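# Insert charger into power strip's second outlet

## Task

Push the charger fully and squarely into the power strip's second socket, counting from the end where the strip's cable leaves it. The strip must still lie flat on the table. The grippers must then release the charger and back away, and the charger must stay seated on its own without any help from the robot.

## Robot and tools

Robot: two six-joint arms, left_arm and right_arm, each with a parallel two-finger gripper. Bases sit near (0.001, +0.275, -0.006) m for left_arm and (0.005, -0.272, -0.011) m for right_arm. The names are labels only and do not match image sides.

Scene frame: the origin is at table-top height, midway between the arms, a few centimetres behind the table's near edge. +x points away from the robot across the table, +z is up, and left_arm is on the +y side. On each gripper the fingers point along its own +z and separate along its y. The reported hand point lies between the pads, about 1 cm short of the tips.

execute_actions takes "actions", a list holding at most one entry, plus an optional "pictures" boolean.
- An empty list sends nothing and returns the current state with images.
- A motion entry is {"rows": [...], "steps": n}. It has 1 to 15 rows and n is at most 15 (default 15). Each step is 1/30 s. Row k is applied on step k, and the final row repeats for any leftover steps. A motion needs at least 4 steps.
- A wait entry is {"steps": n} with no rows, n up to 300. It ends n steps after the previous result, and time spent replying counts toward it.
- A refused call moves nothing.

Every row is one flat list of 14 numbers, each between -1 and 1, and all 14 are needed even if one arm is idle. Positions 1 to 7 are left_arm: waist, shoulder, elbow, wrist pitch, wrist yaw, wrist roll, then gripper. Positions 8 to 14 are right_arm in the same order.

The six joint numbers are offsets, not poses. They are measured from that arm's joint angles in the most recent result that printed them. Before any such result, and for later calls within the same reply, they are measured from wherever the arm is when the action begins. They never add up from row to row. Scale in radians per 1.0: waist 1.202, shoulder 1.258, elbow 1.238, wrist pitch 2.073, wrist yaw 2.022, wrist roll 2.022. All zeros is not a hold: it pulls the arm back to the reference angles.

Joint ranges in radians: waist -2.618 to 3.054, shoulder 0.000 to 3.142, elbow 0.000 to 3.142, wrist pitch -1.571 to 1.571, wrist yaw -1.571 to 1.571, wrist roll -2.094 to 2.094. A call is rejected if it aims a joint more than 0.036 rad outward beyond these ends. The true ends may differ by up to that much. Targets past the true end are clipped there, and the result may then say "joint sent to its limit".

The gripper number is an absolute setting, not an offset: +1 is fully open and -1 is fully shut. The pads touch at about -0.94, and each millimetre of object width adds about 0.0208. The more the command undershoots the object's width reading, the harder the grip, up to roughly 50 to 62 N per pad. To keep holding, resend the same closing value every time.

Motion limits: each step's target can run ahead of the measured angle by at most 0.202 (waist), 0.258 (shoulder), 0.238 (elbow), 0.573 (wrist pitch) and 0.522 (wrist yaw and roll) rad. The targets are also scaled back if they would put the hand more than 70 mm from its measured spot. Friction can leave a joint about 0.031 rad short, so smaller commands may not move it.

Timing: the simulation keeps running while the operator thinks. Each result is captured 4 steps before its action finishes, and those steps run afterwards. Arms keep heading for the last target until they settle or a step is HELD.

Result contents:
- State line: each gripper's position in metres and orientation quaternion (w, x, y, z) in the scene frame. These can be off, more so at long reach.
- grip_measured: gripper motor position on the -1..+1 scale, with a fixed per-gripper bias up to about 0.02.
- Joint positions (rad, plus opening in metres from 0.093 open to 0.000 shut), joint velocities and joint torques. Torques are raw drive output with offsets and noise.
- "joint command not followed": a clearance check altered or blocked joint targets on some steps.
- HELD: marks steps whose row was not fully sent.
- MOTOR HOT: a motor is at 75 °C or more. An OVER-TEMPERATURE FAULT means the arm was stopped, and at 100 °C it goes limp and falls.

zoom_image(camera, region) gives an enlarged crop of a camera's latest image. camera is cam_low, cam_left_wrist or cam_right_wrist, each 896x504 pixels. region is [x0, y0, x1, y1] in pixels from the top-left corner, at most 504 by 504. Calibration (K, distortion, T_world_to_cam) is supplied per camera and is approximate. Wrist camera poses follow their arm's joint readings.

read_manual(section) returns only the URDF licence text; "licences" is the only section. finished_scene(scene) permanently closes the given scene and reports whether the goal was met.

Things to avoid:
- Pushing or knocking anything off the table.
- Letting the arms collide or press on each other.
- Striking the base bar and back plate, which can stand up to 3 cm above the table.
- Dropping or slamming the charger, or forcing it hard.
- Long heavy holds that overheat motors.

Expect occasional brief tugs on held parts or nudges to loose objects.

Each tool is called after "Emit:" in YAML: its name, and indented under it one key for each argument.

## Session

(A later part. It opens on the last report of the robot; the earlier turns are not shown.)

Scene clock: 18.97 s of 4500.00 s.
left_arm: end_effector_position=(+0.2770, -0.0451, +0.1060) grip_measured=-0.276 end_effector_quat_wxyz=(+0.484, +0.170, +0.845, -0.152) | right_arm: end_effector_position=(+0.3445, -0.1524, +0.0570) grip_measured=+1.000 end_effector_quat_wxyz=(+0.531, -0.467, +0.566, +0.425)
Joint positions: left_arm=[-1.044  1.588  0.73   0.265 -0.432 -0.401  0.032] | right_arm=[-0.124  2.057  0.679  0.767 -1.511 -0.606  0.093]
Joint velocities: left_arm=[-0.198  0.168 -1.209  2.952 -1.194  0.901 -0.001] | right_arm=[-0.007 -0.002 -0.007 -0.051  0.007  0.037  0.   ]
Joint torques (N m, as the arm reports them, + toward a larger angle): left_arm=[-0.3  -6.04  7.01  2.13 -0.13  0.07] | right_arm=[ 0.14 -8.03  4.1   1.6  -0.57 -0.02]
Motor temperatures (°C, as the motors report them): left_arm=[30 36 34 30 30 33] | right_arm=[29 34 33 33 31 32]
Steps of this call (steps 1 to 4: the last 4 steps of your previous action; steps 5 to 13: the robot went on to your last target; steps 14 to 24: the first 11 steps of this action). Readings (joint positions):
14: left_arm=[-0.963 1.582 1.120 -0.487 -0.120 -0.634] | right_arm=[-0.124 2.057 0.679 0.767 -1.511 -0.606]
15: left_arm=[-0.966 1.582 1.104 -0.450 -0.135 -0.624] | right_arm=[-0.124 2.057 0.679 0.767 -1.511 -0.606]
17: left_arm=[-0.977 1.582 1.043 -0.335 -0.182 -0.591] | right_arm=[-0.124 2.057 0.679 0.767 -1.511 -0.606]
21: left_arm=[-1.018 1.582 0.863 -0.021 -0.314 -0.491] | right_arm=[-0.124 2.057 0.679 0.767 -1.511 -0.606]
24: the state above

Emit:
execute_actions:
  actions:
    - {"rows": [[-0.0275,0.055,-0.169,0.371,-0.152,0.108,-0.42,0,0,0,0,0,0,1],[-0.0275,0.065,-0.169,0.371,-0.152,0.108,-0.42,0,0,0,0,0,0,1],[-0.0275,0.078,-0.169,0.371,-0.152,0.108,-0.42,0,0,0,0,0,0,1],[-0.0275,0.093,-0.169,0.371,-0.152,0.108,-0.42,0,0,0,0,0,0,1],[-0.0275,0.109,-0.169,0.371,-0.152,0.108,-0.42,0,0,0,0,0,0,1],[-0.0275,0.125,-0.169,0.371,-0.152,0.108,-0.42,0,0,0,0,0,0,1],[-0.0275,0.141,-0.169,0.371,-0.152,0.108,-0.42,0,0,0,0,0,0,1],[-0.0275,0.156,-0.169,0.371,-0.152,0.108,-0.42,0,0,0,0,0,0,1],[-0.0275,0.169,-0.169,0.371,-0.152,0.108,-0.42,0,0,0,0,0,0,1],[-0.0275,0.18,-0.169,0.371,-0.152,0.108,-0.42,0,0,0,0,0,0,1],[-0.0275,0.188,-0.169,0.371,-0.152,0.108,-0.42,0,0,0,0,0,0,1],[-0.0275,0.194,-0.169,0.371,-0.152,0.108,-0.42,0,0,0,0,0,0,1],[-0.0275,0.196,-0.169,0.371,-0.152,0.108,-0.42,0,0,0,0,0,0,1]], "steps": 15}

Emit:
execute_actions:
  actions:
    - {"steps": 12}
  pictures: true

Scene clock: 19.60 s of 4500.00 s.
left_arm: end_effector_position=(+0.2972, -0.0183, +0.1059) grip_measured=-0.276 end_effector_quat_wxyz=(+0.638, +0.112, +0.755, -0.100) | right_arm: end_effector_position=(+0.3445, -0.1524, +0.0570) grip_measured=+1.000 end_effector_quat_wxyz=(+0.531, -0.467, +0.566, +0.425)
Joint positions: left_arm=[-1.067  1.793  0.532  1.    -0.722 -0.195  0.032] | right_arm=[-0.124  2.057  0.679  0.767 -1.511 -0.606  0.093]
Joint velocities: left_arm=[ 0.012  0.501  0.007 -0.066 -0.081  0.022  0.   ] | right_arm=[ 0.022  0.002 -0.012 -0.007 -0.051 -0.051  0.   ]
Joint torques (N m, as the arm reports them, + toward a larger angle): left_arm=[-0.5  -7.31  4.74  2.49 -0.13  0.04] | right_arm=[ 0.15 -8.02  4.08  1.6  -0.57 -0.03]
Motor temperatures (°C, as the motors report them): left_arm=[30 36 34 30 30 33] | right_arm=[29 35 33 33 31 32]
Steps of this call (steps 1 to 4: the last 4 steps of your previous action; steps 5 to 8: the robot went on to your last target; steps 9 to 19: the first 11 steps of this action). Readings (joint positions):
9: left_arm=[-1.067 1.648 0.532 0.867 -0.680 -0.224] | right_arm=[-0.124 2.057 0.679 0.767 -1.511 -0.606]
10: left_arm=[-1.067 1.648 0.532 0.897 -0.690 -0.217] | right_arm=[-0.124 2.057 0.679 0.767 -1.511 -0.606]
12: left_arm=[-1.067 1.657 0.532 0.948 -0.705 -0.208] | right_arm=[-0.124 2.057 0.679 0.767 -1.511 -0.606]
16: left_arm=[-1.067 1.729 0.532 0.998 -0.719 -0.198] | right_arm=[-0.124 2.057 0.679 0.767 -1.511 -0.606]
19: the state above

Scene clock: 20.00 s of 4500.00 s.
left_arm: end_effector_position=(+0.2976, -0.0173, +0.0922) grip_measured=-0.276 end_effector_quat_wxyz=(+0.630, +0.121, +0.762, -0.087) | right_arm: end_effector_position=(+0.3445, -0.1524, +0.0570) grip_measured=+1.000 end_effector_quat_wxyz=(+0.531, -0.467, +0.566, +0.425)
Joint positions: left_arm=[-1.067  1.831  0.532  1.002 -0.726 -0.192  0.032] | right_arm=[-0.124  2.057  0.679  0.767 -1.511 -0.606  0.093]
Joint velocities: left_arm=[ 0.007  0.012  0.002 -0.051 -0.022 -0.066 -0.001] | right_arm=[-0.012  0.022  0.012 -0.037  0.007 -0.022  0.   ]
Joint torques (N m, as the arm reports them, + toward a larger angle): left_arm=[-0.46 -7.35  4.67  2.44 -0.24  0.  ] | right_arm=[ 0.14 -7.99  4.08  1.6  -0.57 -0.02]
Motor temperatures (°C, as the motors report them): left_arm=[30 36 34 30 30 33] | right_arm=[29 35 33 33 31 32]
Kept back: nothing.
Steps of this call (steps 1 to 4: the last 4 steps of your previous action; steps 5 to 12: the robot went on to your last target). Readings (joint positions):
1: left_arm=[-1.067 1.809 0.532 1.000 -0.723 -0.194] | right_arm=[-0.124 2.057 0.679 0.767 -1.511 -0.606]
2: left_arm=[-1.067 1.821 0.532 0.999 -0.723 -0.193] | right_arm=[-0.124 2.057 0.679 0.767 -1.511 -0.606]
4: left_arm=[-1.067 1.831 0.532 0.998 -0.723 -0.193] | right_arm=[-0.124 2.057 0.679 0.767 -1.511 -0.606]
8: left_arm=[-1.067 1.831 0.532 1.002 -0.725 -0.192] | right_arm=[-0.124 2.057 0.679 0.767 -1.511 -0.606]
12: the state above
camera_calibration (this result's frames):
cam_left_wrist: T_world_to_cam=[[-0.297667, -0.954516, -0.017147, 0.0684642], [-0.560244, 0.1892, -0.806431, 0.283826], [0.772995, -0.230441, -0.59108, -0.0940732], [0, 0, 0, 1]] pos_world=[0.25211, -0.0100281, 0.174455]
cam_right_wrist: T_world_to_cam=[[0.980695, -0.195447, 0.00613014, -0.368376], [-0.0907454, -0.482656, -0.871096, 0.0456814], [0.173212, 0.853724, -0.491074, 0.178293], [0, 0, 0, 1]] pos_world=[0.334527, -0.202162, 0.129606]

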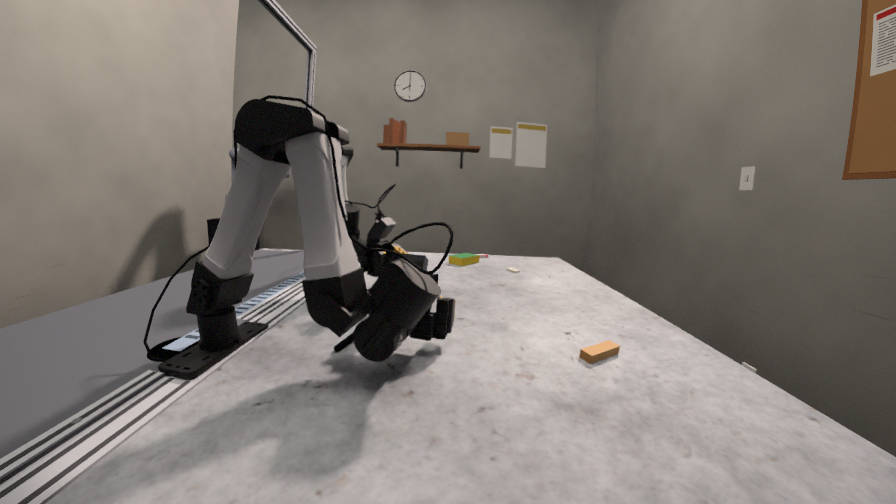

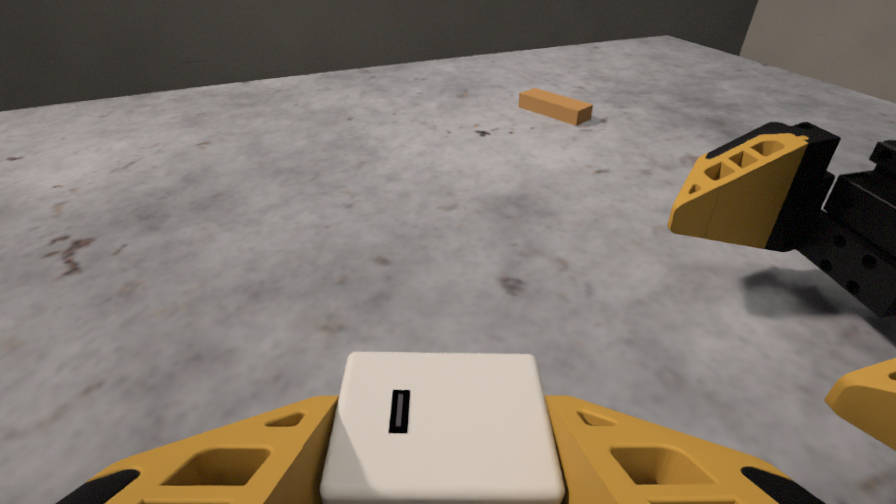

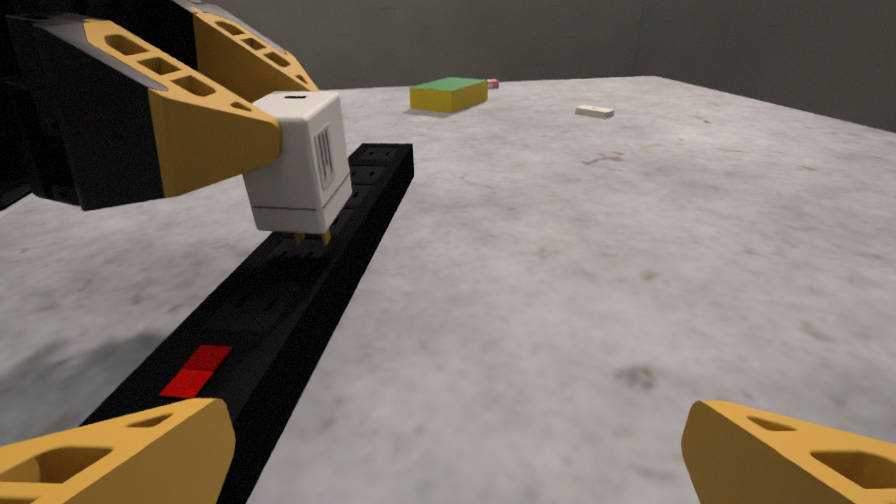

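Emit:
zoom_image:
  camera: "cam_right_wrist"
  region: [230, 80, 390, 290]

Emit:
zoom_image:
  camera: "cam_right_wrist"
  region: [260, 215, 350, 280]

Region (230, 80, 390, 290) of cam_right_wrist's 896x504 image, scaled by 2.400, with more detail than that image has; it fills the left 384 columns of this view, and the rest is white.

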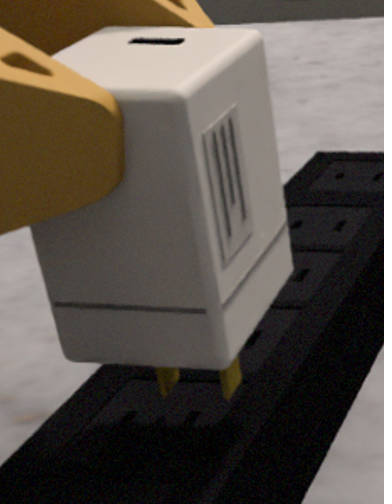

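Region (260, 215, 350, 280) of cam_right_wrist's 896x504 image, scaled by 5.600, with more detail than that image has.

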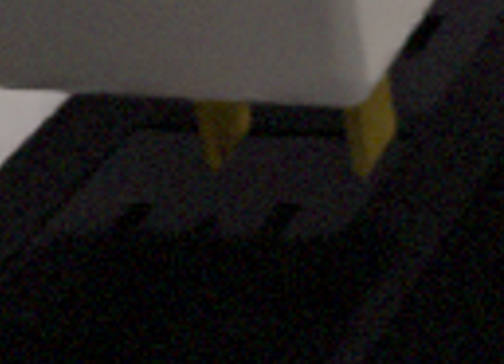

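Emit:
execute_actions:
  actions:
    - {"rows": [[-0.008,0.002,-0.008,0.02,-0.006,-0.003,-0.42,0,0,0,0,0,0,1],[-0.012,0.004,-0.013,0.027,-0.009,-0.004,-0.42,0,0,0,0,0,0,1],[-0.016,0.007,-0.018,0.034,-0.012,-0.005,-0.42,0,0,0,0,0,0,1],[-0.02,0.01,-0.024,0.041,-0.014,-0.006,-0.42,0,0,0,0,0,0,1],[-0.024,0.013,-0.03,0.047,-0.016,-0.007,-0.42,0,0,0,0,0,0,1],[-0.027,0.015,-0.035,0.052,-0.018,-0.007,-0.42,0,0,0,0,0,0,1],[-0.03,0.017,-0.04,0.057,-0.02,-0.007,-0.42,0,0,0,0,0,0,1],[-0.03,0.019,-0.0436,0.057,-0.02,-0.007,-0.42,0,0,0,0,0,0,1]], "steps": 15}

Emit:
execute_actions:
  actions:
    - {"steps": 10}
  pictures: true

Scene clock: 22.50 s of 4500.00 s.
left_arm: end_effector_position=(+0.2875, -0.0176, +0.0918) grip_measured=-0.276 end_effector_quat_wxyz=(+0.638, +0.117, +0.755, -0.099) | right_arm: end_effector_position=(+0.3445, -0.1524, +0.0570) grip_measured=+1.000 end_effector_quat_wxyz=(+0.531, -0.467, +0.566, +0.425)
Joint positions: left_arm=[-1.096  1.841  0.498  1.074 -0.746 -0.196  0.032] | right_arm=[-0.124  2.057  0.679  0.767 -1.511 -0.606  0.093]
Joint velocities: left_arm=[ 0.022  0.085 -0.042  0.051  0.007  0.022  0.001] | right_arm=[-0.002 -0.002 -0.017  0.037 -0.007 -0.007  0.   ]
Joint torques (N m, as the arm reports them, + toward a larger angle): left_arm=[-0.24 -6.75  3.88  2.56 -0.23 -0.09] | right_arm=[ 0.12 -8.02  4.08  1.6  -0.56 -0.02]
Motor temperatures (°C, as the motors report them): left_arm=[30 36 34 31 30 33] | right_arm=[29 35 33 33 31 32]
Steps of this call (steps 1 to 30: the robot went on to your last target; steps 31 to 64: nothing new was sent; steps 65 to 75: the first 11 steps of this action). Readings (joint positions):
65: left_arm=[-1.067 1.831 0.532 1.003 -0.726 -0.192] | right_arm=[-0.124 2.057 0.679 0.767 -1.511 -0.606]
66: left_arm=[-1.068 1.831 0.532 1.006 -0.727 -0.192] | right_arm=[-0.124 2.057 0.679 0.767 -1.511 -0.606]
68: left_arm=[-1.073 1.831 0.532 1.018 -0.731 -0.192] | right_arm=[-0.124 2.057 0.679 0.767 -1.511 -0.606]
72: left_arm=[-1.091 1.832 0.510 1.062 -0.741 -0.195] | right_arm=[-0.124 2.057 0.679 0.767 -1.511 -0.606]
75: the state above

Scene clock: 22.83 s of 4500.00 s.
left_arm: end_effector_position=(+0.2879, -0.0167, +0.0922) grip_measured=-0.276 end_effector_quat_wxyz=(+0.640, +0.113, +0.754, -0.099) | right_arm: end_effector_position=(+0.3445, -0.1524, +0.0570) grip_measured=+1.000 end_effector_quat_wxyz=(+0.531, -0.467, +0.566, +0.425)
Joint positions: left_arm=[-1.096  1.845  0.496  1.087 -0.752 -0.197  0.032] | right_arm=[-0.124  2.057  0.679  0.767 -1.511 -0.606  0.093]
Joint velocities: left_arm=[ 0.022 -0.002  0.002  0.066 -0.037 -0.037 -0.001] | right_arm=[-0.012 -0.012  0.012 -0.007 -0.037 -0.007  0.   ]
Joint torques (N m, as the arm reports them, + toward a larger angle): left_arm=[-0.39 -6.73  3.65  2.4  -0.19 -0.13] | right_arm=[ 0.13 -7.99  4.04  1.59 -0.57 -0.03]
Motor temperatures (°C, as the motors report them): left_arm=[30 36 34 31 30 33] | right_arm=[29 35 33 34 31 32]
Kept back: nothing.
Steps of this call (steps 1 to 4: the last 4 steps of your previous action; steps 5 to 10: the robot went on to your last target). Readings (joint positions):
1: left_arm=[-1.096 1.843 0.497 1.076 -0.747 -0.196] | right_arm=[-0.124 2.057 0.679 0.767 -1.511 -0.606]
2: left_arm=[-1.096 1.845 0.496 1.076 -0.749 -0.197] | right_arm=[-0.124 2.057 0.679 0.767 -1.511 -0.606]
4: left_arm=[-1.096 1.845 0.496 1.079 -0.750 -0.197] | right_arm=[-0.124 2.057 0.679 0.767 -1.511 -0.606]
8: left_arm=[-1.096 1.845 0.496 1.085 -0.751 -0.197] | right_arm=[-0.124 2.057 0.679 0.767 -1.511 -0.606]
10: the state above
camera_calibration (this result's frames):
cam_left_wrist: T_world_to_cam=[[-0.300902, -0.953633, 0.00642097, 0.0648998], [-0.542338, 0.165579, -0.823682, 0.274357], [0.784428, -0.25133, -0.567015, -0.0922727], [0, 0, 0, 1]] pos_world=[0.240704, -0.00672812, 0.173246]
cam_right_wrist: T_world_to_cam=[[0.980695, -0.195447, 0.00613014, -0.368376], [-0.0907454, -0.482656, -0.871096, 0.0456814], [0.173212, 0.853724, -0.491074, 0.178293], [0, 0, 0, 1]] pos_world=[0.334527, -0.202162, 0.129606]

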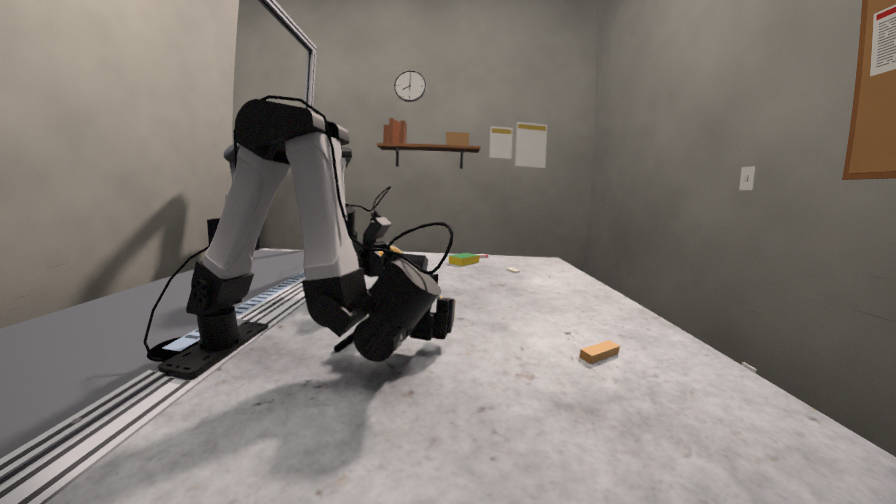

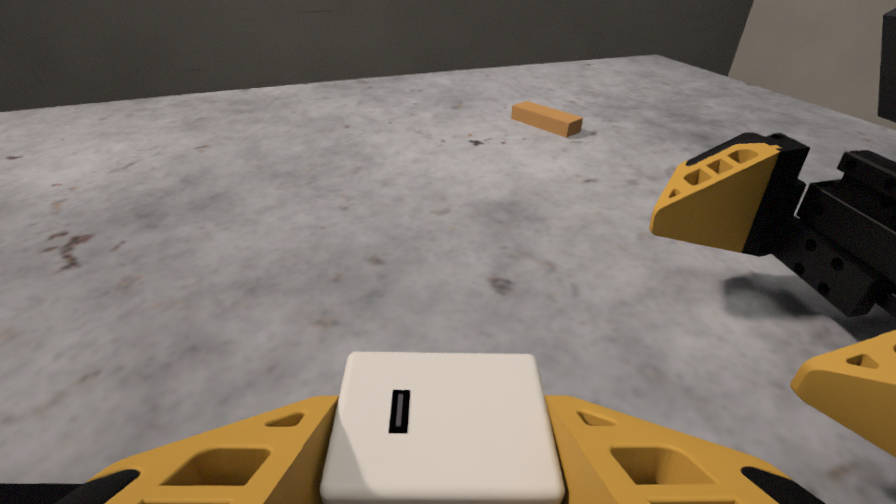

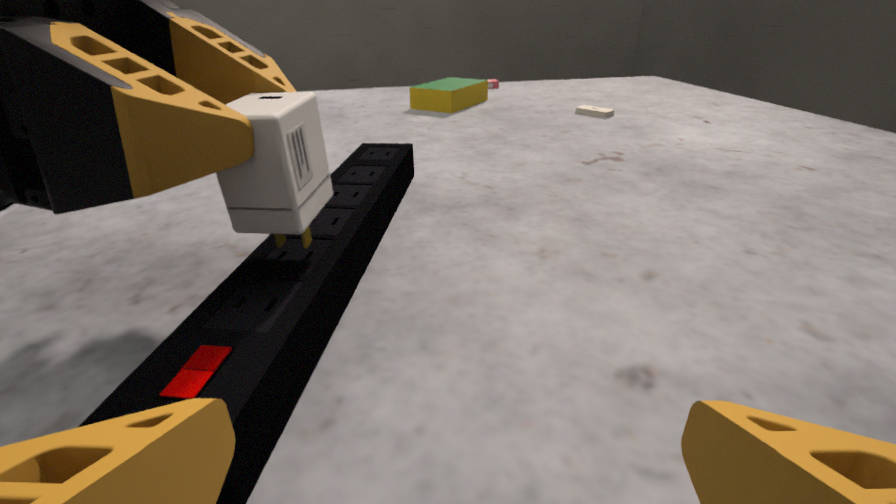

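Emit:
zoom_image:
  camera: "cam_right_wrist"
  region: [260, 215, 350, 280]

Emit:
zoom_image:
  camera: "cam_right_wrist"
  region: [200, 80, 360, 290]

Region (260, 215, 350, 280) of cam_right_wrist's 896x504 image, scaled by 5.600, with more detail than that image has.

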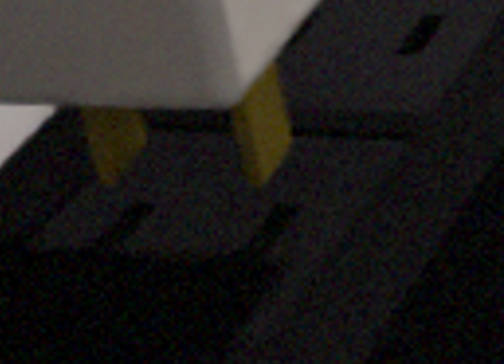

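Region (200, 80, 360, 290) of cam_right_wrist's 896x504 image, scaled by 2.400, with more detail than that image has; it fills the left 384 columns of this view, and the rest is white.

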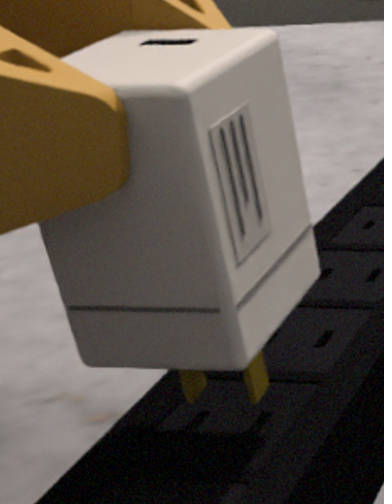

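Emit:
execute_actions:
  actions:
    - {"rows": [[0,0.006,-0.005,0.005,0,0,-0.42,0,0,0,0,0,0,1],[0,0.009,-0.005,0.005,0,0,-0.42,0,0,0,0,0,0,1],[0,0.012,-0.005,0.005,0,0,-0.42,0,0,0,0,0,0,1],[0,0.014,-0.005,0.005,0,0,-0.42,0,0,0,0,0,0,1],[0,0.016,-0.005,0.005,0,0,-0.42,0,0,0,0,0,0,1]], "steps": 15}
  pictures: true

Emit:
zoom_image:
  camera: "cam_right_wrist"
  region: [260, 215, 350, 280]

Scene clock: 24.23 s of 4500.00 s.
left_arm: end_effector_position=(+0.2879, -0.0165, +0.0920) grip_measured=-0.276 end_effector_quat_wxyz=(+0.640, +0.113, +0.754, -0.098) | right_arm: end_effector_position=(+0.3445, -0.1524, +0.0570) grip_measured=+1.000 end_effector_quat_wxyz=(+0.531, -0.467, +0.566, +0.425)
Joint positions: left_arm=[-1.096  1.845  0.496  1.085 -0.752 -0.197  0.032] | right_arm=[-0.124  2.057  0.679  0.767 -1.511 -0.606  0.093]
Joint velocities: left_arm=[-0.002  0.002 -0.012 -0.051  0.007 -0.022 -0.   ] | right_arm=[-0.002  0.012  0.022  0.022 -0.037  0.022  0.   ]
Joint torques (N m, as the arm reports them, + toward a larger angle): left_arm=[ 0.15 -5.82  4.81  2.22 -0.05 -0.03] | right_arm=[ 0.13 -8.01  4.04  1.6  -0.57 -0.02]
Motor temperatures (°C, as the motors report them): left_arm=[30 37 34 32 30 33] | right_arm=[29 35 33 34 31 32]
Steps of this call (steps 1 to 30: the robot went on to your last target; step 31: nothing new was sent; steps 32 to 42: the first 11 steps of this action). Readings (joint positions):
32: left_arm=[-1.096 1.845 0.496 1.089 -0.752 -0.197] | right_arm=[-0.124 2.057 0.679 0.767 -1.511 -0.606]
33: left_arm=[-1.096 1.845 0.496 1.088 -0.752 -0.197] | right_arm=[-0.124 2.057 0.679 0.767 -1.511 -0.606]
35: left_arm=[-1.096 1.845 0.496 1.087 -0.752 -0.197] | right_arm=[-0.124 2.057 0.679 0.767 -1.511 -0.606]
39: left_arm=[-1.096 1.845 0.496 1.086 -0.752 -0.197] | right_arm=[-0.124 2.057 0.679 0.767 -1.511 -0.606]
42: the state above
camera_calibration (this result's frames):
cam_left_wrist: T_world_to_cam=[[-0.300165, -0.953871, 0.00550446, 0.0649386], [-0.542771, 0.166049, -0.823303, 0.274277], [0.784411, -0.250115, -0.567575, -0.0922787], [0, 0, 0, 1]] pos_world=[0.240746, -0.00668048, 0.173081]
cam_right_wrist: T_world_to_cam=[[0.980695, -0.195447, 0.00613014, -0.368376], [-0.0907454, -0.482656, -0.871096, 0.0456814], [0.173212, 0.853724, -0.491074, 0.178293], [0, 0, 0, 1]] pos_world=[0.334527, -0.202162, 0.129606]

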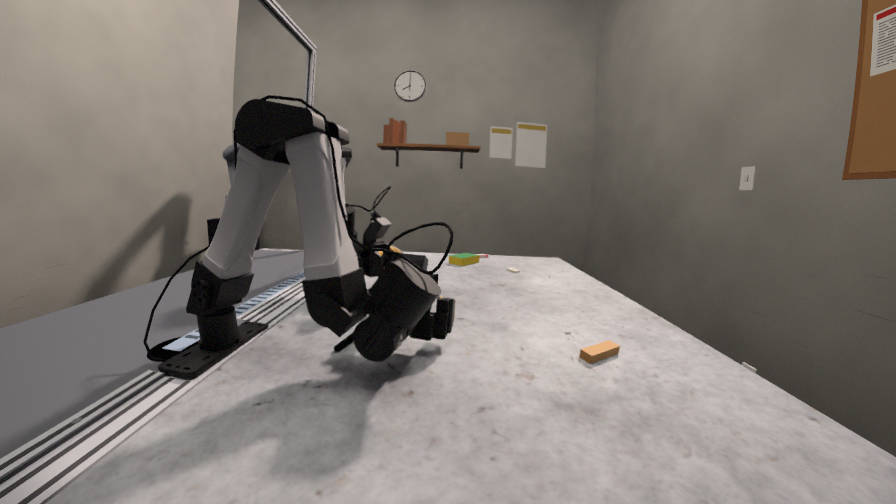

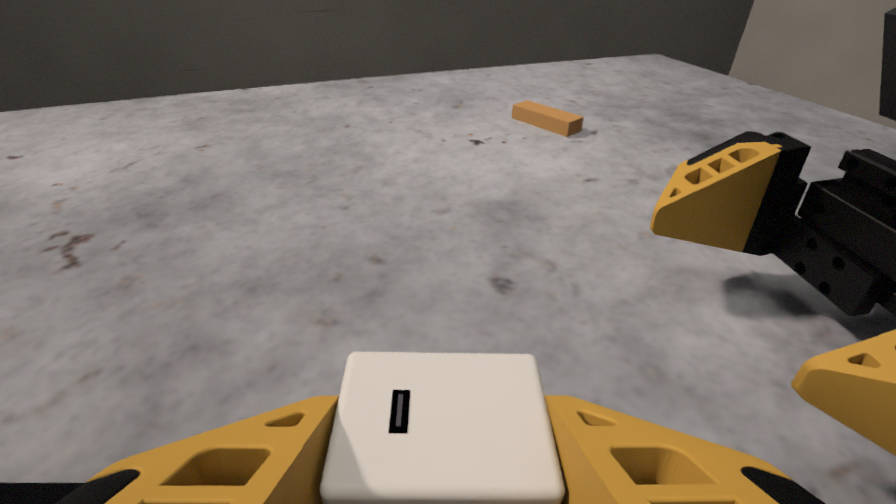

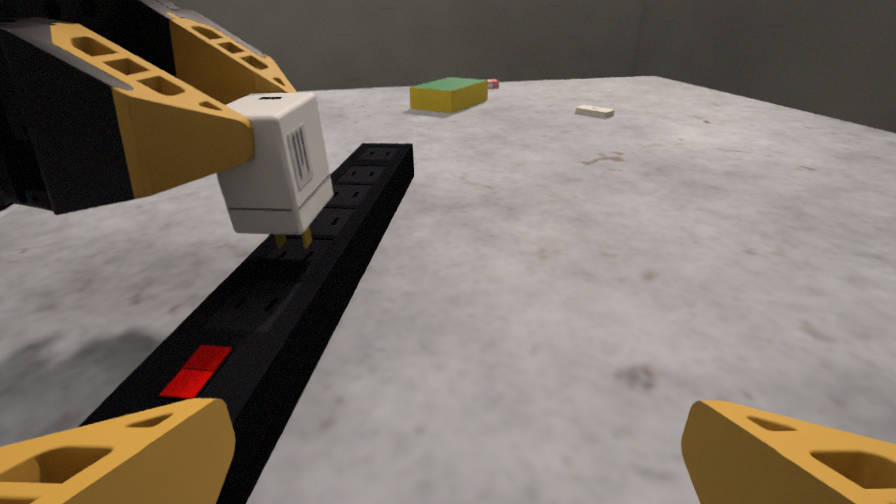

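Region (260, 215, 350, 280) of cam_right_wrist's 896x504 image, scaled by 5.600, with more detail than that image has.

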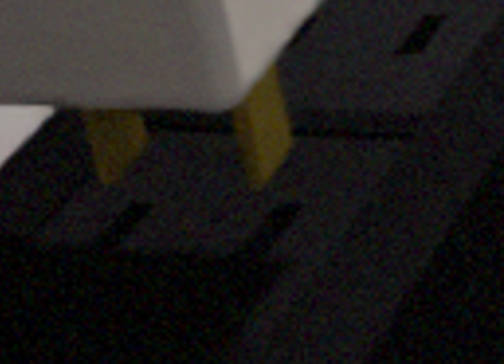

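Emit:
execute_actions:
  actions:
    - {"rows": [[0,0.025,-0.005,0.014,0,0,-0.42,0,0,0,0,0,0,1],[0,0.025,-0.005,0.016,0,0,-0.42,0,0,0,0,0,0,1],[0,0.025,-0.005,0.017,0,0,-0.42,0,0,0,0,0,0,1],[0,0.017,-0.005,0.017,0,0,-0.42,0,0,0,0,0,0,1]], "steps": 15}
  pictures: true

Emit:
zoom_image:
  camera: "cam_right_wrist"
  region: [260, 215, 350, 280]

Scene clock: 25.03 s of 4500.00 s.
left_arm: end_effector_position=(+0.2880, -0.0165, +0.0875) grip_measured=-0.276 end_effector_quat_wxyz=(+0.638, +0.115, +0.756, -0.095) | right_arm: end_effector_position=(+0.3445, -0.1524, +0.0570) grip_measured=+1.000 end_effector_quat_wxyz=(+0.531, -0.467, +0.566, +0.425)
Joint positions: left_arm=[-1.096  1.861  0.496  1.092 -0.752 -0.197  0.032] | right_arm=[-0.124  2.057  0.679  0.767 -1.511 -0.606  0.093]
Joint velocities: left_arm=[-0.002 -0.012 -0.002 -0.095  0.066  0.007 -0.   ] | right_arm=[-0.027 -0.012 -0.027  0.022 -0.007 -0.037  0.   ]
Joint torques (N m, as the arm reports them, + toward a larger angle): left_arm=[ 0.22 -6.91  4.77  2.4  -0.04 -0.04] | right_arm=[ 0.11 -8.    4.07  1.6  -0.57 -0.03]
Motor temperatures (°C, as the motors report them): left_arm=[30 37 34 32 30 33] | right_arm=[29 36 33 34 31 32]
Steps of this call (steps 1 to 4: the last 4 steps of your previous action; steps 5 to 13: the robot went on to your last target; steps 14 to 24: the first 11 steps of this action). Readings (joint positions):
14: left_arm=[-1.096 1.847 0.496 1.087 -0.752 -0.197] | right_arm=[-0.124 2.057 0.679 0.767 -1.511 -0.606]
15: left_arm=[-1.096 1.852 0.496 1.090 -0.752 -0.197] | right_arm=[-0.124 2.057 0.679 0.767 -1.511 -0.606]
17: left_arm=[-1.096 1.860 0.496 1.090 -0.752 -0.197] | right_arm=[-0.124 2.057 0.679 0.767 -1.511 -0.606]
21: left_arm=[-1.096 1.861 0.496 1.092 -0.752 -0.197] | right_arm=[-0.124 2.057 0.679 0.767 -1.511 -0.606]
24: the state above
camera_calibration (this result's frames):
cam_left_wrist: T_world_to_cam=[[-0.299922, -0.953963, -0.000589302, 0.0655041], [-0.546253, 0.172246, -0.819719, 0.271384], [0.782083, -0.24553, -0.572766, -0.0937407], [0, 0, 0, 1]] pos_world=[0.241203, -0.00727241, 0.168805]
cam_right_wrist: T_world_to_cam=[[0.980695, -0.195447, 0.00613014, -0.368376], [-0.0907454, -0.482656, -0.871096, 0.0456814], [0.173212, 0.853724, -0.491074, 0.178293], [0, 0, 0, 1]] pos_world=[0.334527, -0.202162, 0.129606]

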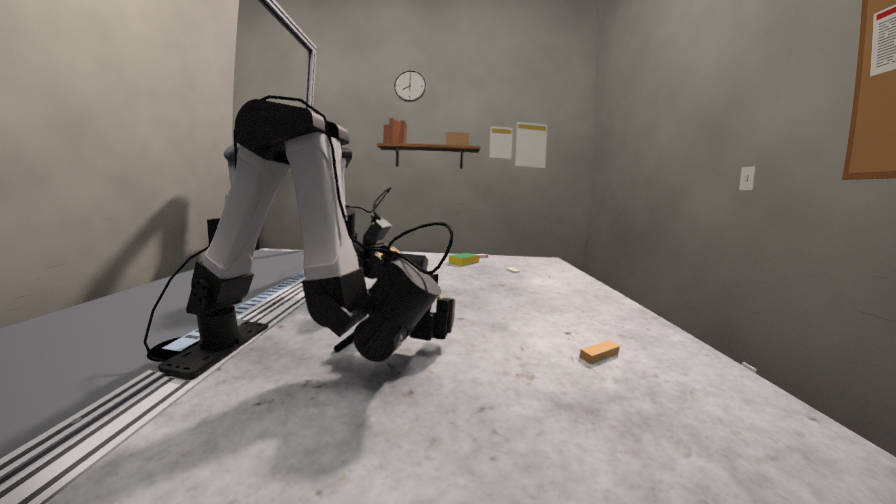

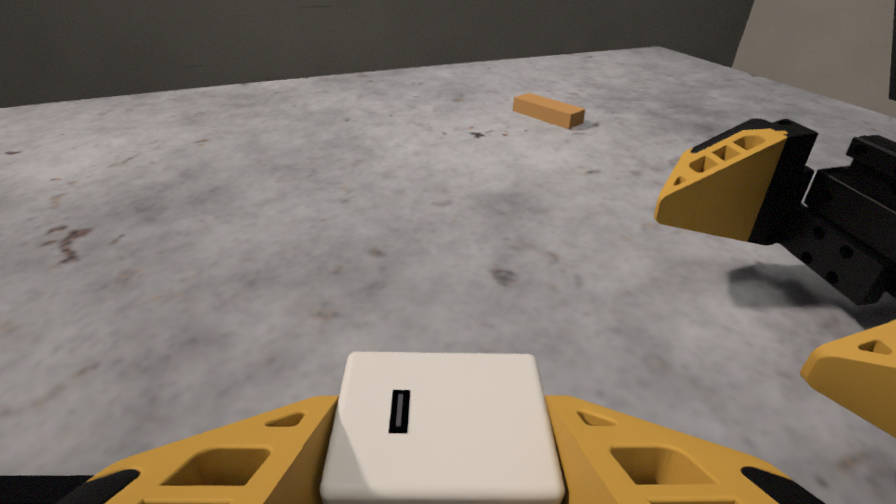

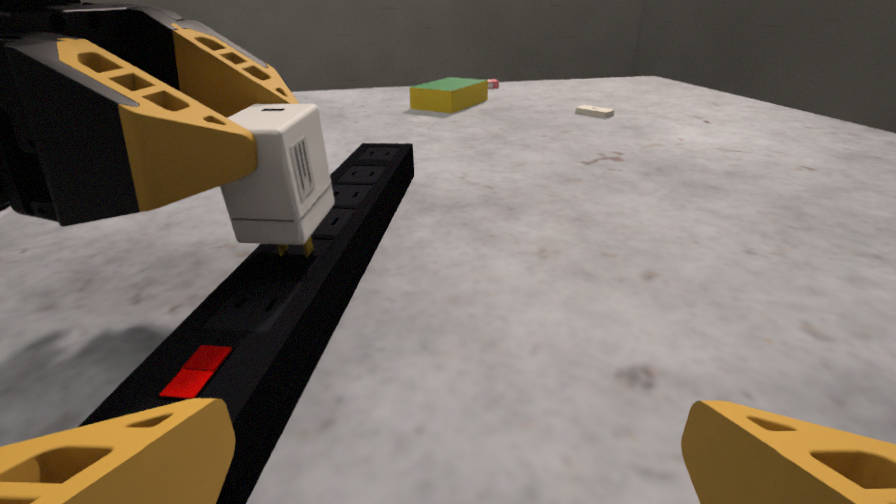

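Region (260, 215, 350, 280) of cam_right_wrist's 896x504 image, scaled by 5.600, with more detail than that image has.

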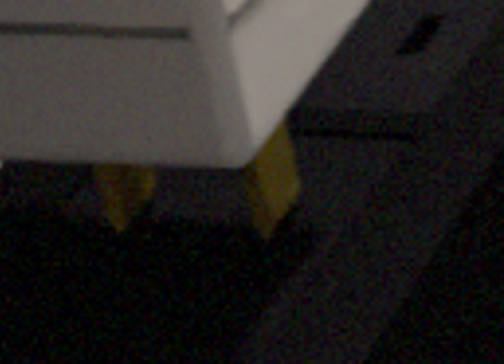

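Emit:
execute_actions:
  actions:
    - {"rows": [[0,0.02,-0.005,0.016,0,0,-0.42,0,0,0,0,0,0,1],[0,0.022,-0.005,0.018,0,0,-0.42,0,0,0,0,0,0,1],[0,0.018,-0.005,0.02,0,0,-0.42,0,0,0,0,0,0,1],[0,0.016,-0.005,0.02,0,0,-0.42,0,0,0,0,0,0,1]], "steps": 15}
  pictures: true

Emit:
zoom_image:
  camera: "cam_right_wrist"
  region: [260, 215, 350, 280]

Scene clock: 26.07 s of 4500.00 s.
left_arm: end_effector_position=(+0.2882, -0.0169, +0.0870) grip_measured=-0.276 end_effector_quat_wxyz=(+0.639, +0.114, +0.755, -0.097) | right_arm: end_effector_position=(+0.3445, -0.1524, +0.0570) grip_measured=+1.000 end_effector_quat_wxyz=(+0.531, -0.467, +0.566, +0.425)
Joint positions: left_arm=[-1.096  1.868  0.496  1.104 -0.752 -0.197  0.032] | right_arm=[-0.124  2.057  0.679  0.767 -1.511 -0.606  0.093]
Joint velocities: left_arm=[-0.017 -0.017 -0.017  0.007  0.007  0.007 -0.   ] | right_arm=[-0.007 -0.002 -0.007 -0.022  0.007 -0.007  0.   ]
Joint torques (N m, as the arm reports them, + toward a larger angle): left_arm=[ 0.14 -6.57  4.66  2.39 -0.06 -0.03] | right_arm=[ 0.16 -7.97  4.07  1.6  -0.56 -0.03]
Motor temperatures (°C, as the motors report them): left_arm=[30 37 34 32 30 33] | right_arm=[29 36 33 34 31 32]
Steps of this call (steps 1 to 4: the last 4 steps of your previous action; steps 5 to 15: the robot went on to your last target; steps 16 to 20: nothing new was sent; steps 21 to 31: the first 11 steps of this action). Readings (joint positions):
21: left_arm=[-1.096 1.862 0.496 1.093 -0.752 -0.197] | right_arm=[-0.124 2.057 0.679 0.767 -1.511 -0.606]
22: left_arm=[-1.096 1.865 0.496 1.098 -0.752 -0.197] | right_arm=[-0.124 2.057 0.679 0.767 -1.511 -0.606]
24: left_arm=[-1.096 1.868 0.496 1.104 -0.752 -0.197] | right_arm=[-0.124 2.057 0.679 0.767 -1.511 -0.606]
28: left_arm=[-1.096 1.868 0.496 1.104 -0.752 -0.197] | right_arm=[-0.124 2.057 0.679 0.767 -1.511 -0.606]
31: the state above
camera_calibration (this result's frames):
cam_left_wrist: T_world_to_cam=[[-0.300046, -0.953921, 0.00259027, 0.064977], [-0.544438, 0.169016, -0.821597, 0.270771], [0.783301, -0.247927, -0.570063, -0.0948904], [0, 0, 0, 1]] pos_world=[0.241242, -0.00730751, 0.168202]
cam_right_wrist: T_world_to_cam=[[0.980695, -0.195447, 0.00613014, -0.368376], [-0.0907454, -0.482656, -0.871096, 0.0456814], [0.173212, 0.853724, -0.491074, 0.178293], [0, 0, 0, 1]] pos_world=[0.334527, -0.202162, 0.129606]

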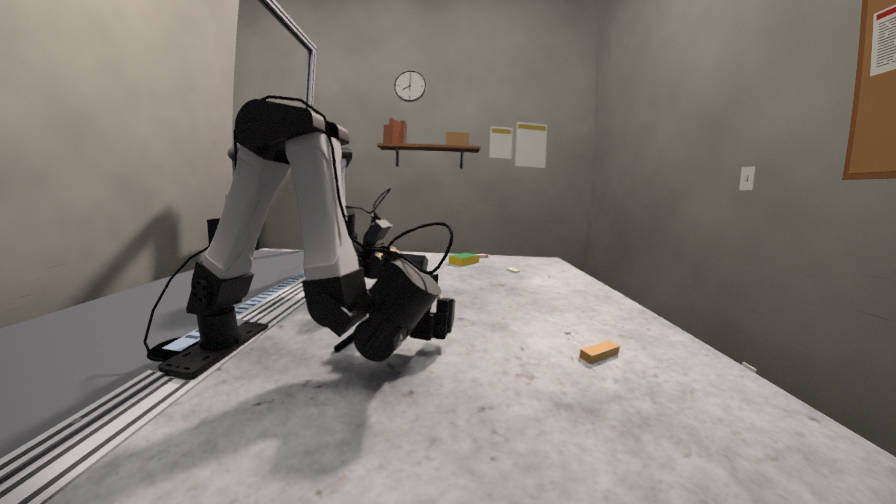

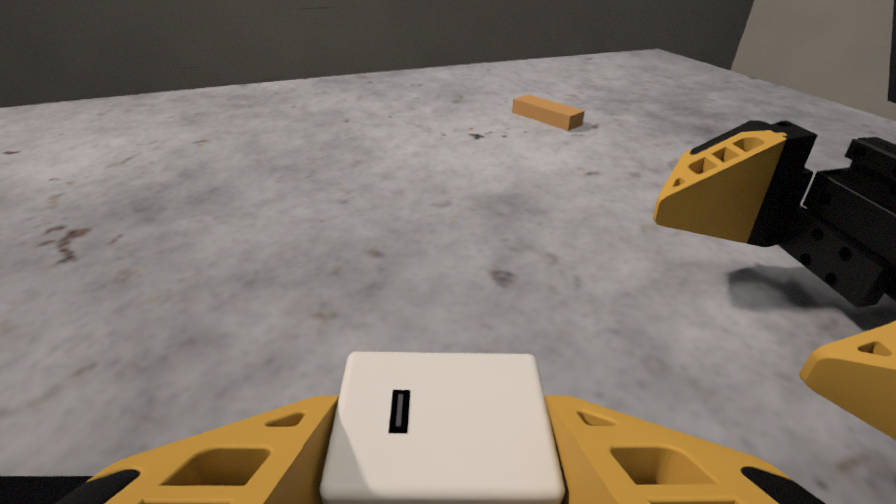

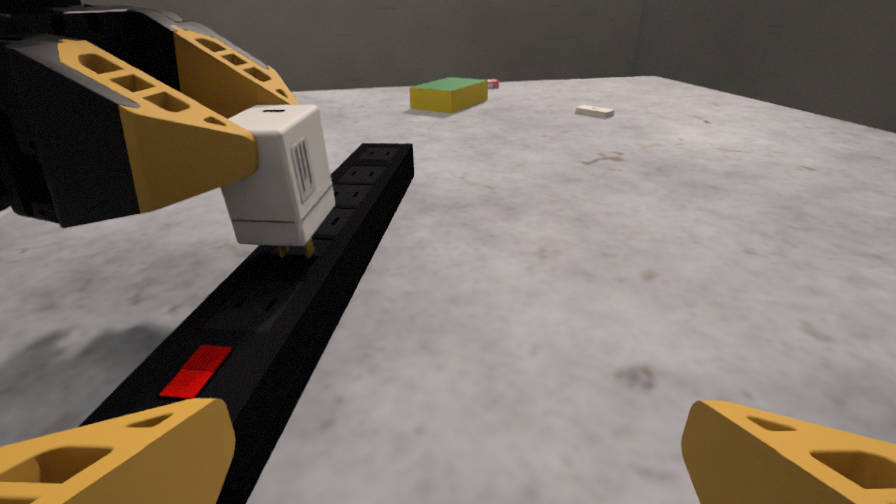

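Region (260, 215, 350, 280) of cam_right_wrist's 896x504 image, scaled by 5.600, with more detail than that image has.

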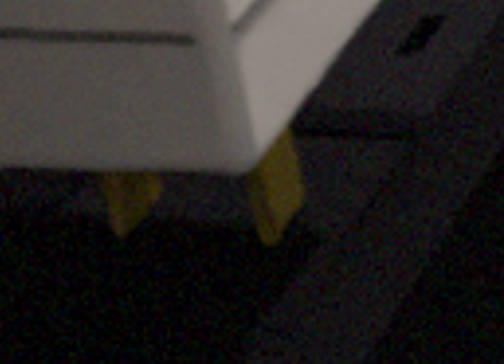

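Emit:
execute_actions:
  actions:
    - {"rows": [[0,0.01,-0.005,0.014,0.008,0,-0.42,0,0,0,0,0,0,1],[0,0.01,-0.005,0.014,0.011,0,-0.42,0,0,0,0,0,0,1],[0,0.01,-0.005,0.014,0.0125,0,-0.42,0,0,0,0,0,0,1]], "steps": 15}

Scene clock: 31.30 s of 4500.00 s.
left_arm: end_effector_position=(+0.2878, -0.0182, +0.0868) grip_measured=-0.276 end_effector_quat_wxyz=(+0.638, +0.117, +0.755, -0.100) | right_arm: end_effector_position=(+0.3445, -0.1524, +0.0570) grip_measured=+1.000 end_effector_quat_wxyz=(+0.531, -0.467, +0.566, +0.425)
Joint positions: left_arm=[-1.096  1.868  0.496  1.105 -0.744 -0.197  0.032] | right_arm=[-0.124  2.057  0.679  0.767 -1.511 -0.606  0.093]
Joint velocities: left_arm=[-0.002  0.007 -0.027 -0.022  0.022  0.022  0.   ] | right_arm=[ 0.002  0.007 -0.017 -0.037  0.081  0.007  0.   ]
Joint torques (N m, as the arm reports them, + toward a larger angle): left_arm=[ 0.17 -6.54  4.66  2.38  0.1  -0.04] | right_arm=[ 0.14 -8.03  4.09  1.59 -0.56 -0.03]
Motor temperatures (°C, as the motors report them): left_arm=[30 37 34 33 30 33] | right_arm=[29 37 33 34 31 32]
Steps of this call (steps 1 to 4: the last 4 steps of your previous action; steps 5 to 15: the robot went on to your last target; steps 16 to 90: nothing new was sent; then 1.87 s passed at rest; steps 91 to 101: the first 11 steps of this action). Readings (joint positions):
91: left_arm=[-1.096 1.868 0.496 1.104 -0.751 -0.197] | right_arm=[-0.124 2.057 0.679 0.767 -1.511 -0.606]
92: left_arm=[-1.096 1.868 0.496 1.105 -0.749 -0.197] | right_arm=[-0.124 2.057 0.679 0.767 -1.511 -0.606]
94: left_arm=[-1.096 1.868 0.496 1.105 -0.744 -0.197] | right_arm=[-0.124 2.057 0.679 0.767 -1.511 -0.606]
98: left_arm=[-1.096 1.868 0.496 1.105 -0.744 -0.197] | right_arm=[-0.124 2.057 0.679 0.767 -1.511 -0.606]
101: the state above

Emit:
execute_actions:
  actions:
    - {"rows": [[0,0.018,-0.005,0.014,0.004,0,-0.42,0,0,0,0,0,0,1],[0,0.022,-0.005,0.014,0.004,0,-0.42,0,0,0,0,0,0,1],[0,0.024,-0.005,0.014,0.004,0,-0.42,0,0,0,0,0,0,1]], "steps": 15}
  pictures: true

Emit:
zoom_image:
  camera: "cam_right_wrist"
  region: [260, 215, 350, 280]

Scene clock: 31.87 s of 4500.00 s.
left_arm: end_effector_position=(+0.2876, -0.0183, +0.0802) grip_measured=-0.276 end_effector_quat_wxyz=(+0.634, +0.121, +0.758, -0.096) | right_arm: end_effector_position=(+0.3445, -0.1524, +0.0570) grip_measured=+1.000 end_effector_quat_wxyz=(+0.531, -0.467, +0.566, +0.425)
Joint positions: left_arm=[-1.096  1.888  0.496  1.109 -0.741 -0.197  0.032] | right_arm=[-0.124  2.057  0.679  0.767 -1.511 -0.606  0.093]
Joint velocities: left_arm=[-0.012  0.007 -0.007  0.037  0.066  0.022  0.   ] | right_arm=[-0.002 -0.017  0.002 -0.037  0.037 -0.022  0.   ]
Joint torques (N m, as the arm reports them, + toward a larger angle): left_arm=[ 0.16 -6.92  4.65  2.35 -0.04 -0.04] | right_arm=[ 0.15 -8.    4.07  1.59 -0.57 -0.03]
Motor temperatures (°C, as the motors report them): left_arm=[30 37 34 33 30 33] | right_arm=[29 37 33 34 31 32]
Steps of this call (steps 1 to 4: the last 4 steps of your previous action; steps 5 to 6: the robot went on to your last target; steps 7 to 17: the first 11 steps of this action). Readings (joint positions):
7: left_arm=[-1.096 1.869 0.496 1.105 -0.744 -0.197] | right_arm=[-0.124 2.057 0.679 0.767 -1.511 -0.606]
8: left_arm=[-1.096 1.871 0.496 1.107 -0.744 -0.197] | right_arm=[-0.124 2.057 0.679 0.767 -1.511 -0.606]
10: left_arm=[-1.096 1.878 0.496 1.109 -0.744 -0.197] | right_arm=[-0.124 2.057 0.679 0.767 -1.511 -0.606]
14: left_arm=[-1.096 1.888 0.496 1.109 -0.742 -0.197] | right_arm=[-0.124 2.057 0.679 0.767 -1.511 -0.606]
17: the state above
camera_calibration (this result's frames):
cam_left_wrist: T_world_to_cam=[[-0.309846, -0.950771, -0.00554974, 0.0670071], [-0.550468, 0.184145, -0.814295, 0.266541], [0.77523, -0.249251, -0.580425, -0.0955311], [0, 0, 0, 1]] pos_world=[0.241543, -0.00918489, 0.161966]
cam_right_wrist: T_world_to_cam=[[0.980695, -0.195447, 0.00613014, -0.368376], [-0.0907454, -0.482656, -0.871096, 0.0456814], [0.173212, 0.853724, -0.491074, 0.178293], [0, 0, 0, 1]] pos_world=[0.334527, -0.202162, 0.129606]

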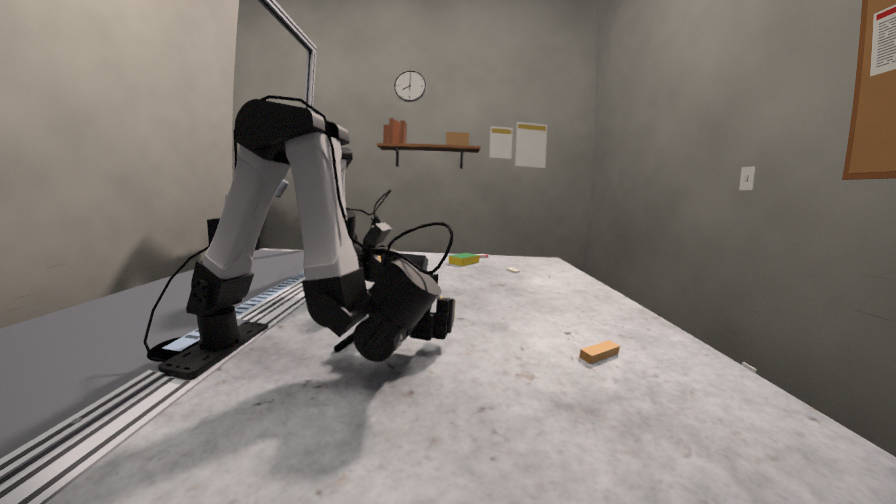

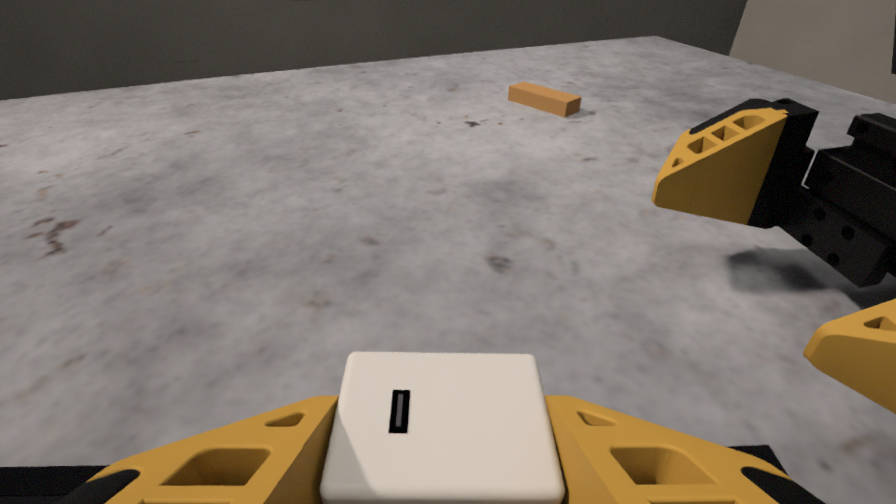

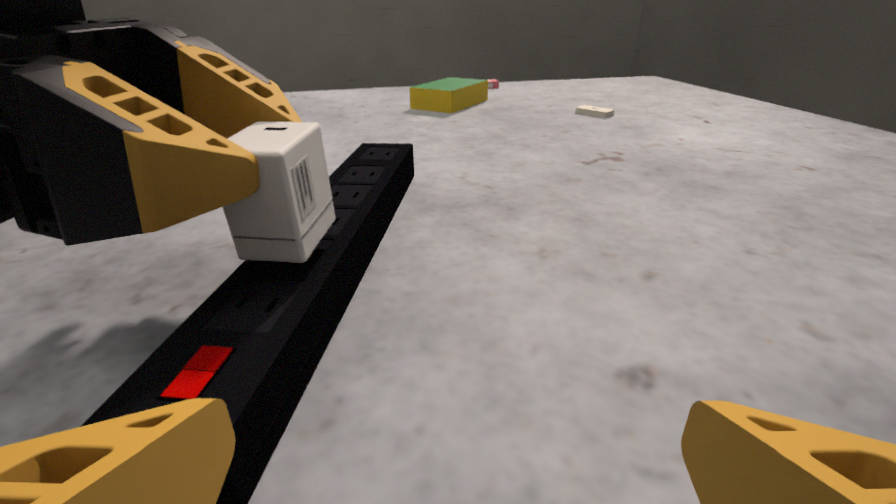

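Region (260, 215, 350, 280) of cam_right_wrist's 896x504 image, scaled by 5.600, with more detail than that image has.

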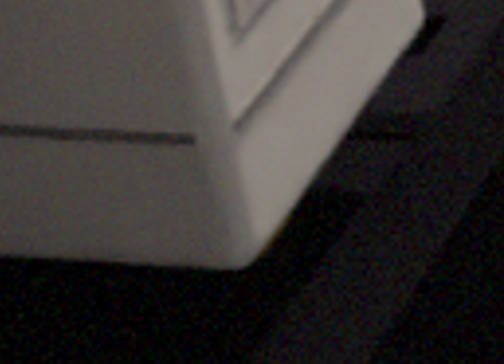

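Emit:
execute_actions:
  actions:
    - {"rows": [[0,0.014,-0.008,0.016,0,0,-0.42,0,0,0,0,0,0,1],[0,0.02,-0.01,0.019,0,0,-0.42,0,0,0,0,0,0,1],[0,0.024,-0.011,0.022,0,0,-0.42,0,0,0,0,0,0,1],[0,0.027,-0.012,0.024,0,0,-0.42,0,0,0,0,0,0,1],[0,0.03,-0.013,0.026,0,0,-0.42,0,0,0,0,0,0,1],[0,0.033,-0.014,0.028,0,0,-0.42,0,0,0,0,0,0,1],[0,0.036,-0.015,0.03,0,0,-0.42,0,0,0,0,0,0,1],[0,0.039,-0.015,0.032,0,0,-0.42,0,0,0,0,0,0,1],[0,0.042,-0.015,0.034,0,0,-0.42,0,0,0,0,0,0,1]], "steps": 15}

Scene clock: 32.77 s of 4500.00 s.
left_arm: end_effector_position=(+0.2887, -0.0187, +0.0776) grip_measured=-0.276 end_effector_quat_wxyz=(+0.638, +0.116, +0.755, -0.099) | right_arm: end_effector_position=(+0.3445, -0.1524, +0.0570) grip_measured=+1.000 end_effector_quat_wxyz=(+0.531, -0.467, +0.566, +0.425)
Joint positions: left_arm=[-1.096  1.92   0.496  1.157 -0.747 -0.197  0.032] | right_arm=[-0.124  2.057  0.679  0.767 -1.511 -0.606  0.093]
Joint velocities: left_arm=[ 0.002  0.022  0.017  0.168  0.037 -0.022  0.001] | right_arm=[-0.022 -0.027 -0.027 -0.007  0.037  0.007  0.   ]
Joint torques (N m, as the arm reports them, + toward a larger angle): left_arm=[ 0.16 -6.31  3.11  2.17  0.01 -0.05] | right_arm=[ 0.15 -7.98  4.07  1.6  -0.57 -0.03]
Motor temperatures (°C, as the motors report them): left_arm=[30 37 34 33 30 33] | right_arm=[29 37 33 34 31 32]
Steps of this call (steps 1 to 4: the last 4 steps of your previous action; steps 5 to 15: the robot went on to your last target; step 16: nothing new was sent; steps 17 to 27: the first 11 steps of this action). Readings (joint positions):
17: left_arm=[-1.096 1.888 0.496 1.110 -0.741 -0.197] | right_arm=[-0.124 2.057 0.679 0.767 -1.511 -0.606]
18: left_arm=[-1.096 1.889 0.496 1.112 -0.741 -0.197] | right_arm=[-0.124 2.057 0.679 0.767 -1.511 -0.606]
20: left_arm=[-1.096 1.898 0.496 1.120 -0.741 -0.197] | right_arm=[-0.124 2.057 0.679 0.767 -1.511 -0.606]
24: left_arm=[-1.096 1.912 0.496 1.143 -0.745 -0.197] | right_arm=[-0.124 2.057 0.679 0.767 -1.511 -0.606]
27: the state above

Emit:
execute_actions:
  actions:
    - {"rows": [[0,0.02,-0.016,0.01,0,0,-0.42,0,0,0,0,0,0,1],[0,0.024,-0.017,0.0115,0,0,-0.42,0,0,0,0,0,0,1],[0,0.028,-0.018,0.013,0,0,-0.42,0,0,0,0,0,0,1],[0,0.032,-0.019,0.0145,0,0,-0.42,0,0,0,0,0,0,1],[0,0.036,-0.02,0.016,0,0,-0.42,0,0,0,0,0,0,1],[0,0.04,-0.02,0.0175,0,0,-0.42,0,0,0,0,0,0,1],[0,0.044,-0.02,0.019,0,0,-0.42,0,0,0,0,0,0,1],[0,0.048,-0.02,0.0205,0,0,-0.42,0,0,0,0,0,0,1],[0,0.051,-0.02,0.022,0,0,-0.42,0,0,0,0,0,0,1]], "steps": 15}

Scene clock: 33.37 s of 4500.00 s.
left_arm: end_effector_position=(+0.2901, -0.0186, +0.0768) grip_measured=-0.276 end_effector_quat_wxyz=(+0.646, +0.106, +0.749, -0.104) | right_arm: end_effector_position=(+0.3445, -0.1524, +0.0570) grip_measured=+1.000 end_effector_quat_wxyz=(+0.531, -0.467, +0.566, +0.425)
Joint positions: left_arm=[-1.096  1.953  0.496  1.217 -0.757 -0.197  0.032] | right_arm=[-0.124  2.057  0.679  0.767 -1.511 -0.606  0.093]
Joint velocities: left_arm=[ 0.007  0.056 -0.012 -0.007  0.051 -0.081 -0.001] | right_arm=[ 0.002  0.007  0.007 -0.022 -0.037  0.007  0.   ]
Joint torques (N m, as the arm reports them, + toward a larger angle): left_arm=[ 0.17 -5.49  2.51  1.8   0.05 -0.05] | right_arm=[ 0.1  -8.01  4.07  1.6  -0.57 -0.02]
Motor temperatures (°C, as the motors report them): left_arm=[30 37 34 33 30 33] | right_arm=[29 37 33 34 31 32]
Steps of this call (steps 1 to 4: the last 4 steps of your previous action; steps 5 to 7: the robot went on to your last target; steps 8 to 18: the first 11 steps of this action). Readings (joint positions):
8: left_arm=[-1.096 1.923 0.496 1.164 -0.748 -0.197] | right_arm=[-0.124 2.057 0.679 0.767 -1.511 -0.606]
9: left_arm=[-1.096 1.925 0.496 1.166 -0.748 -0.197] | right_arm=[-0.124 2.057 0.679 0.767 -1.511 -0.606]
11: left_arm=[-1.096 1.929 0.496 1.174 -0.750 -0.197] | right_arm=[-0.124 2.057 0.679 0.767 -1.511 -0.606]
15: left_arm=[-1.096 1.944 0.496 1.200 -0.754 -0.197] | right_arm=[-0.124 2.057 0.679 0.767 -1.511 -0.606]
18: the state above


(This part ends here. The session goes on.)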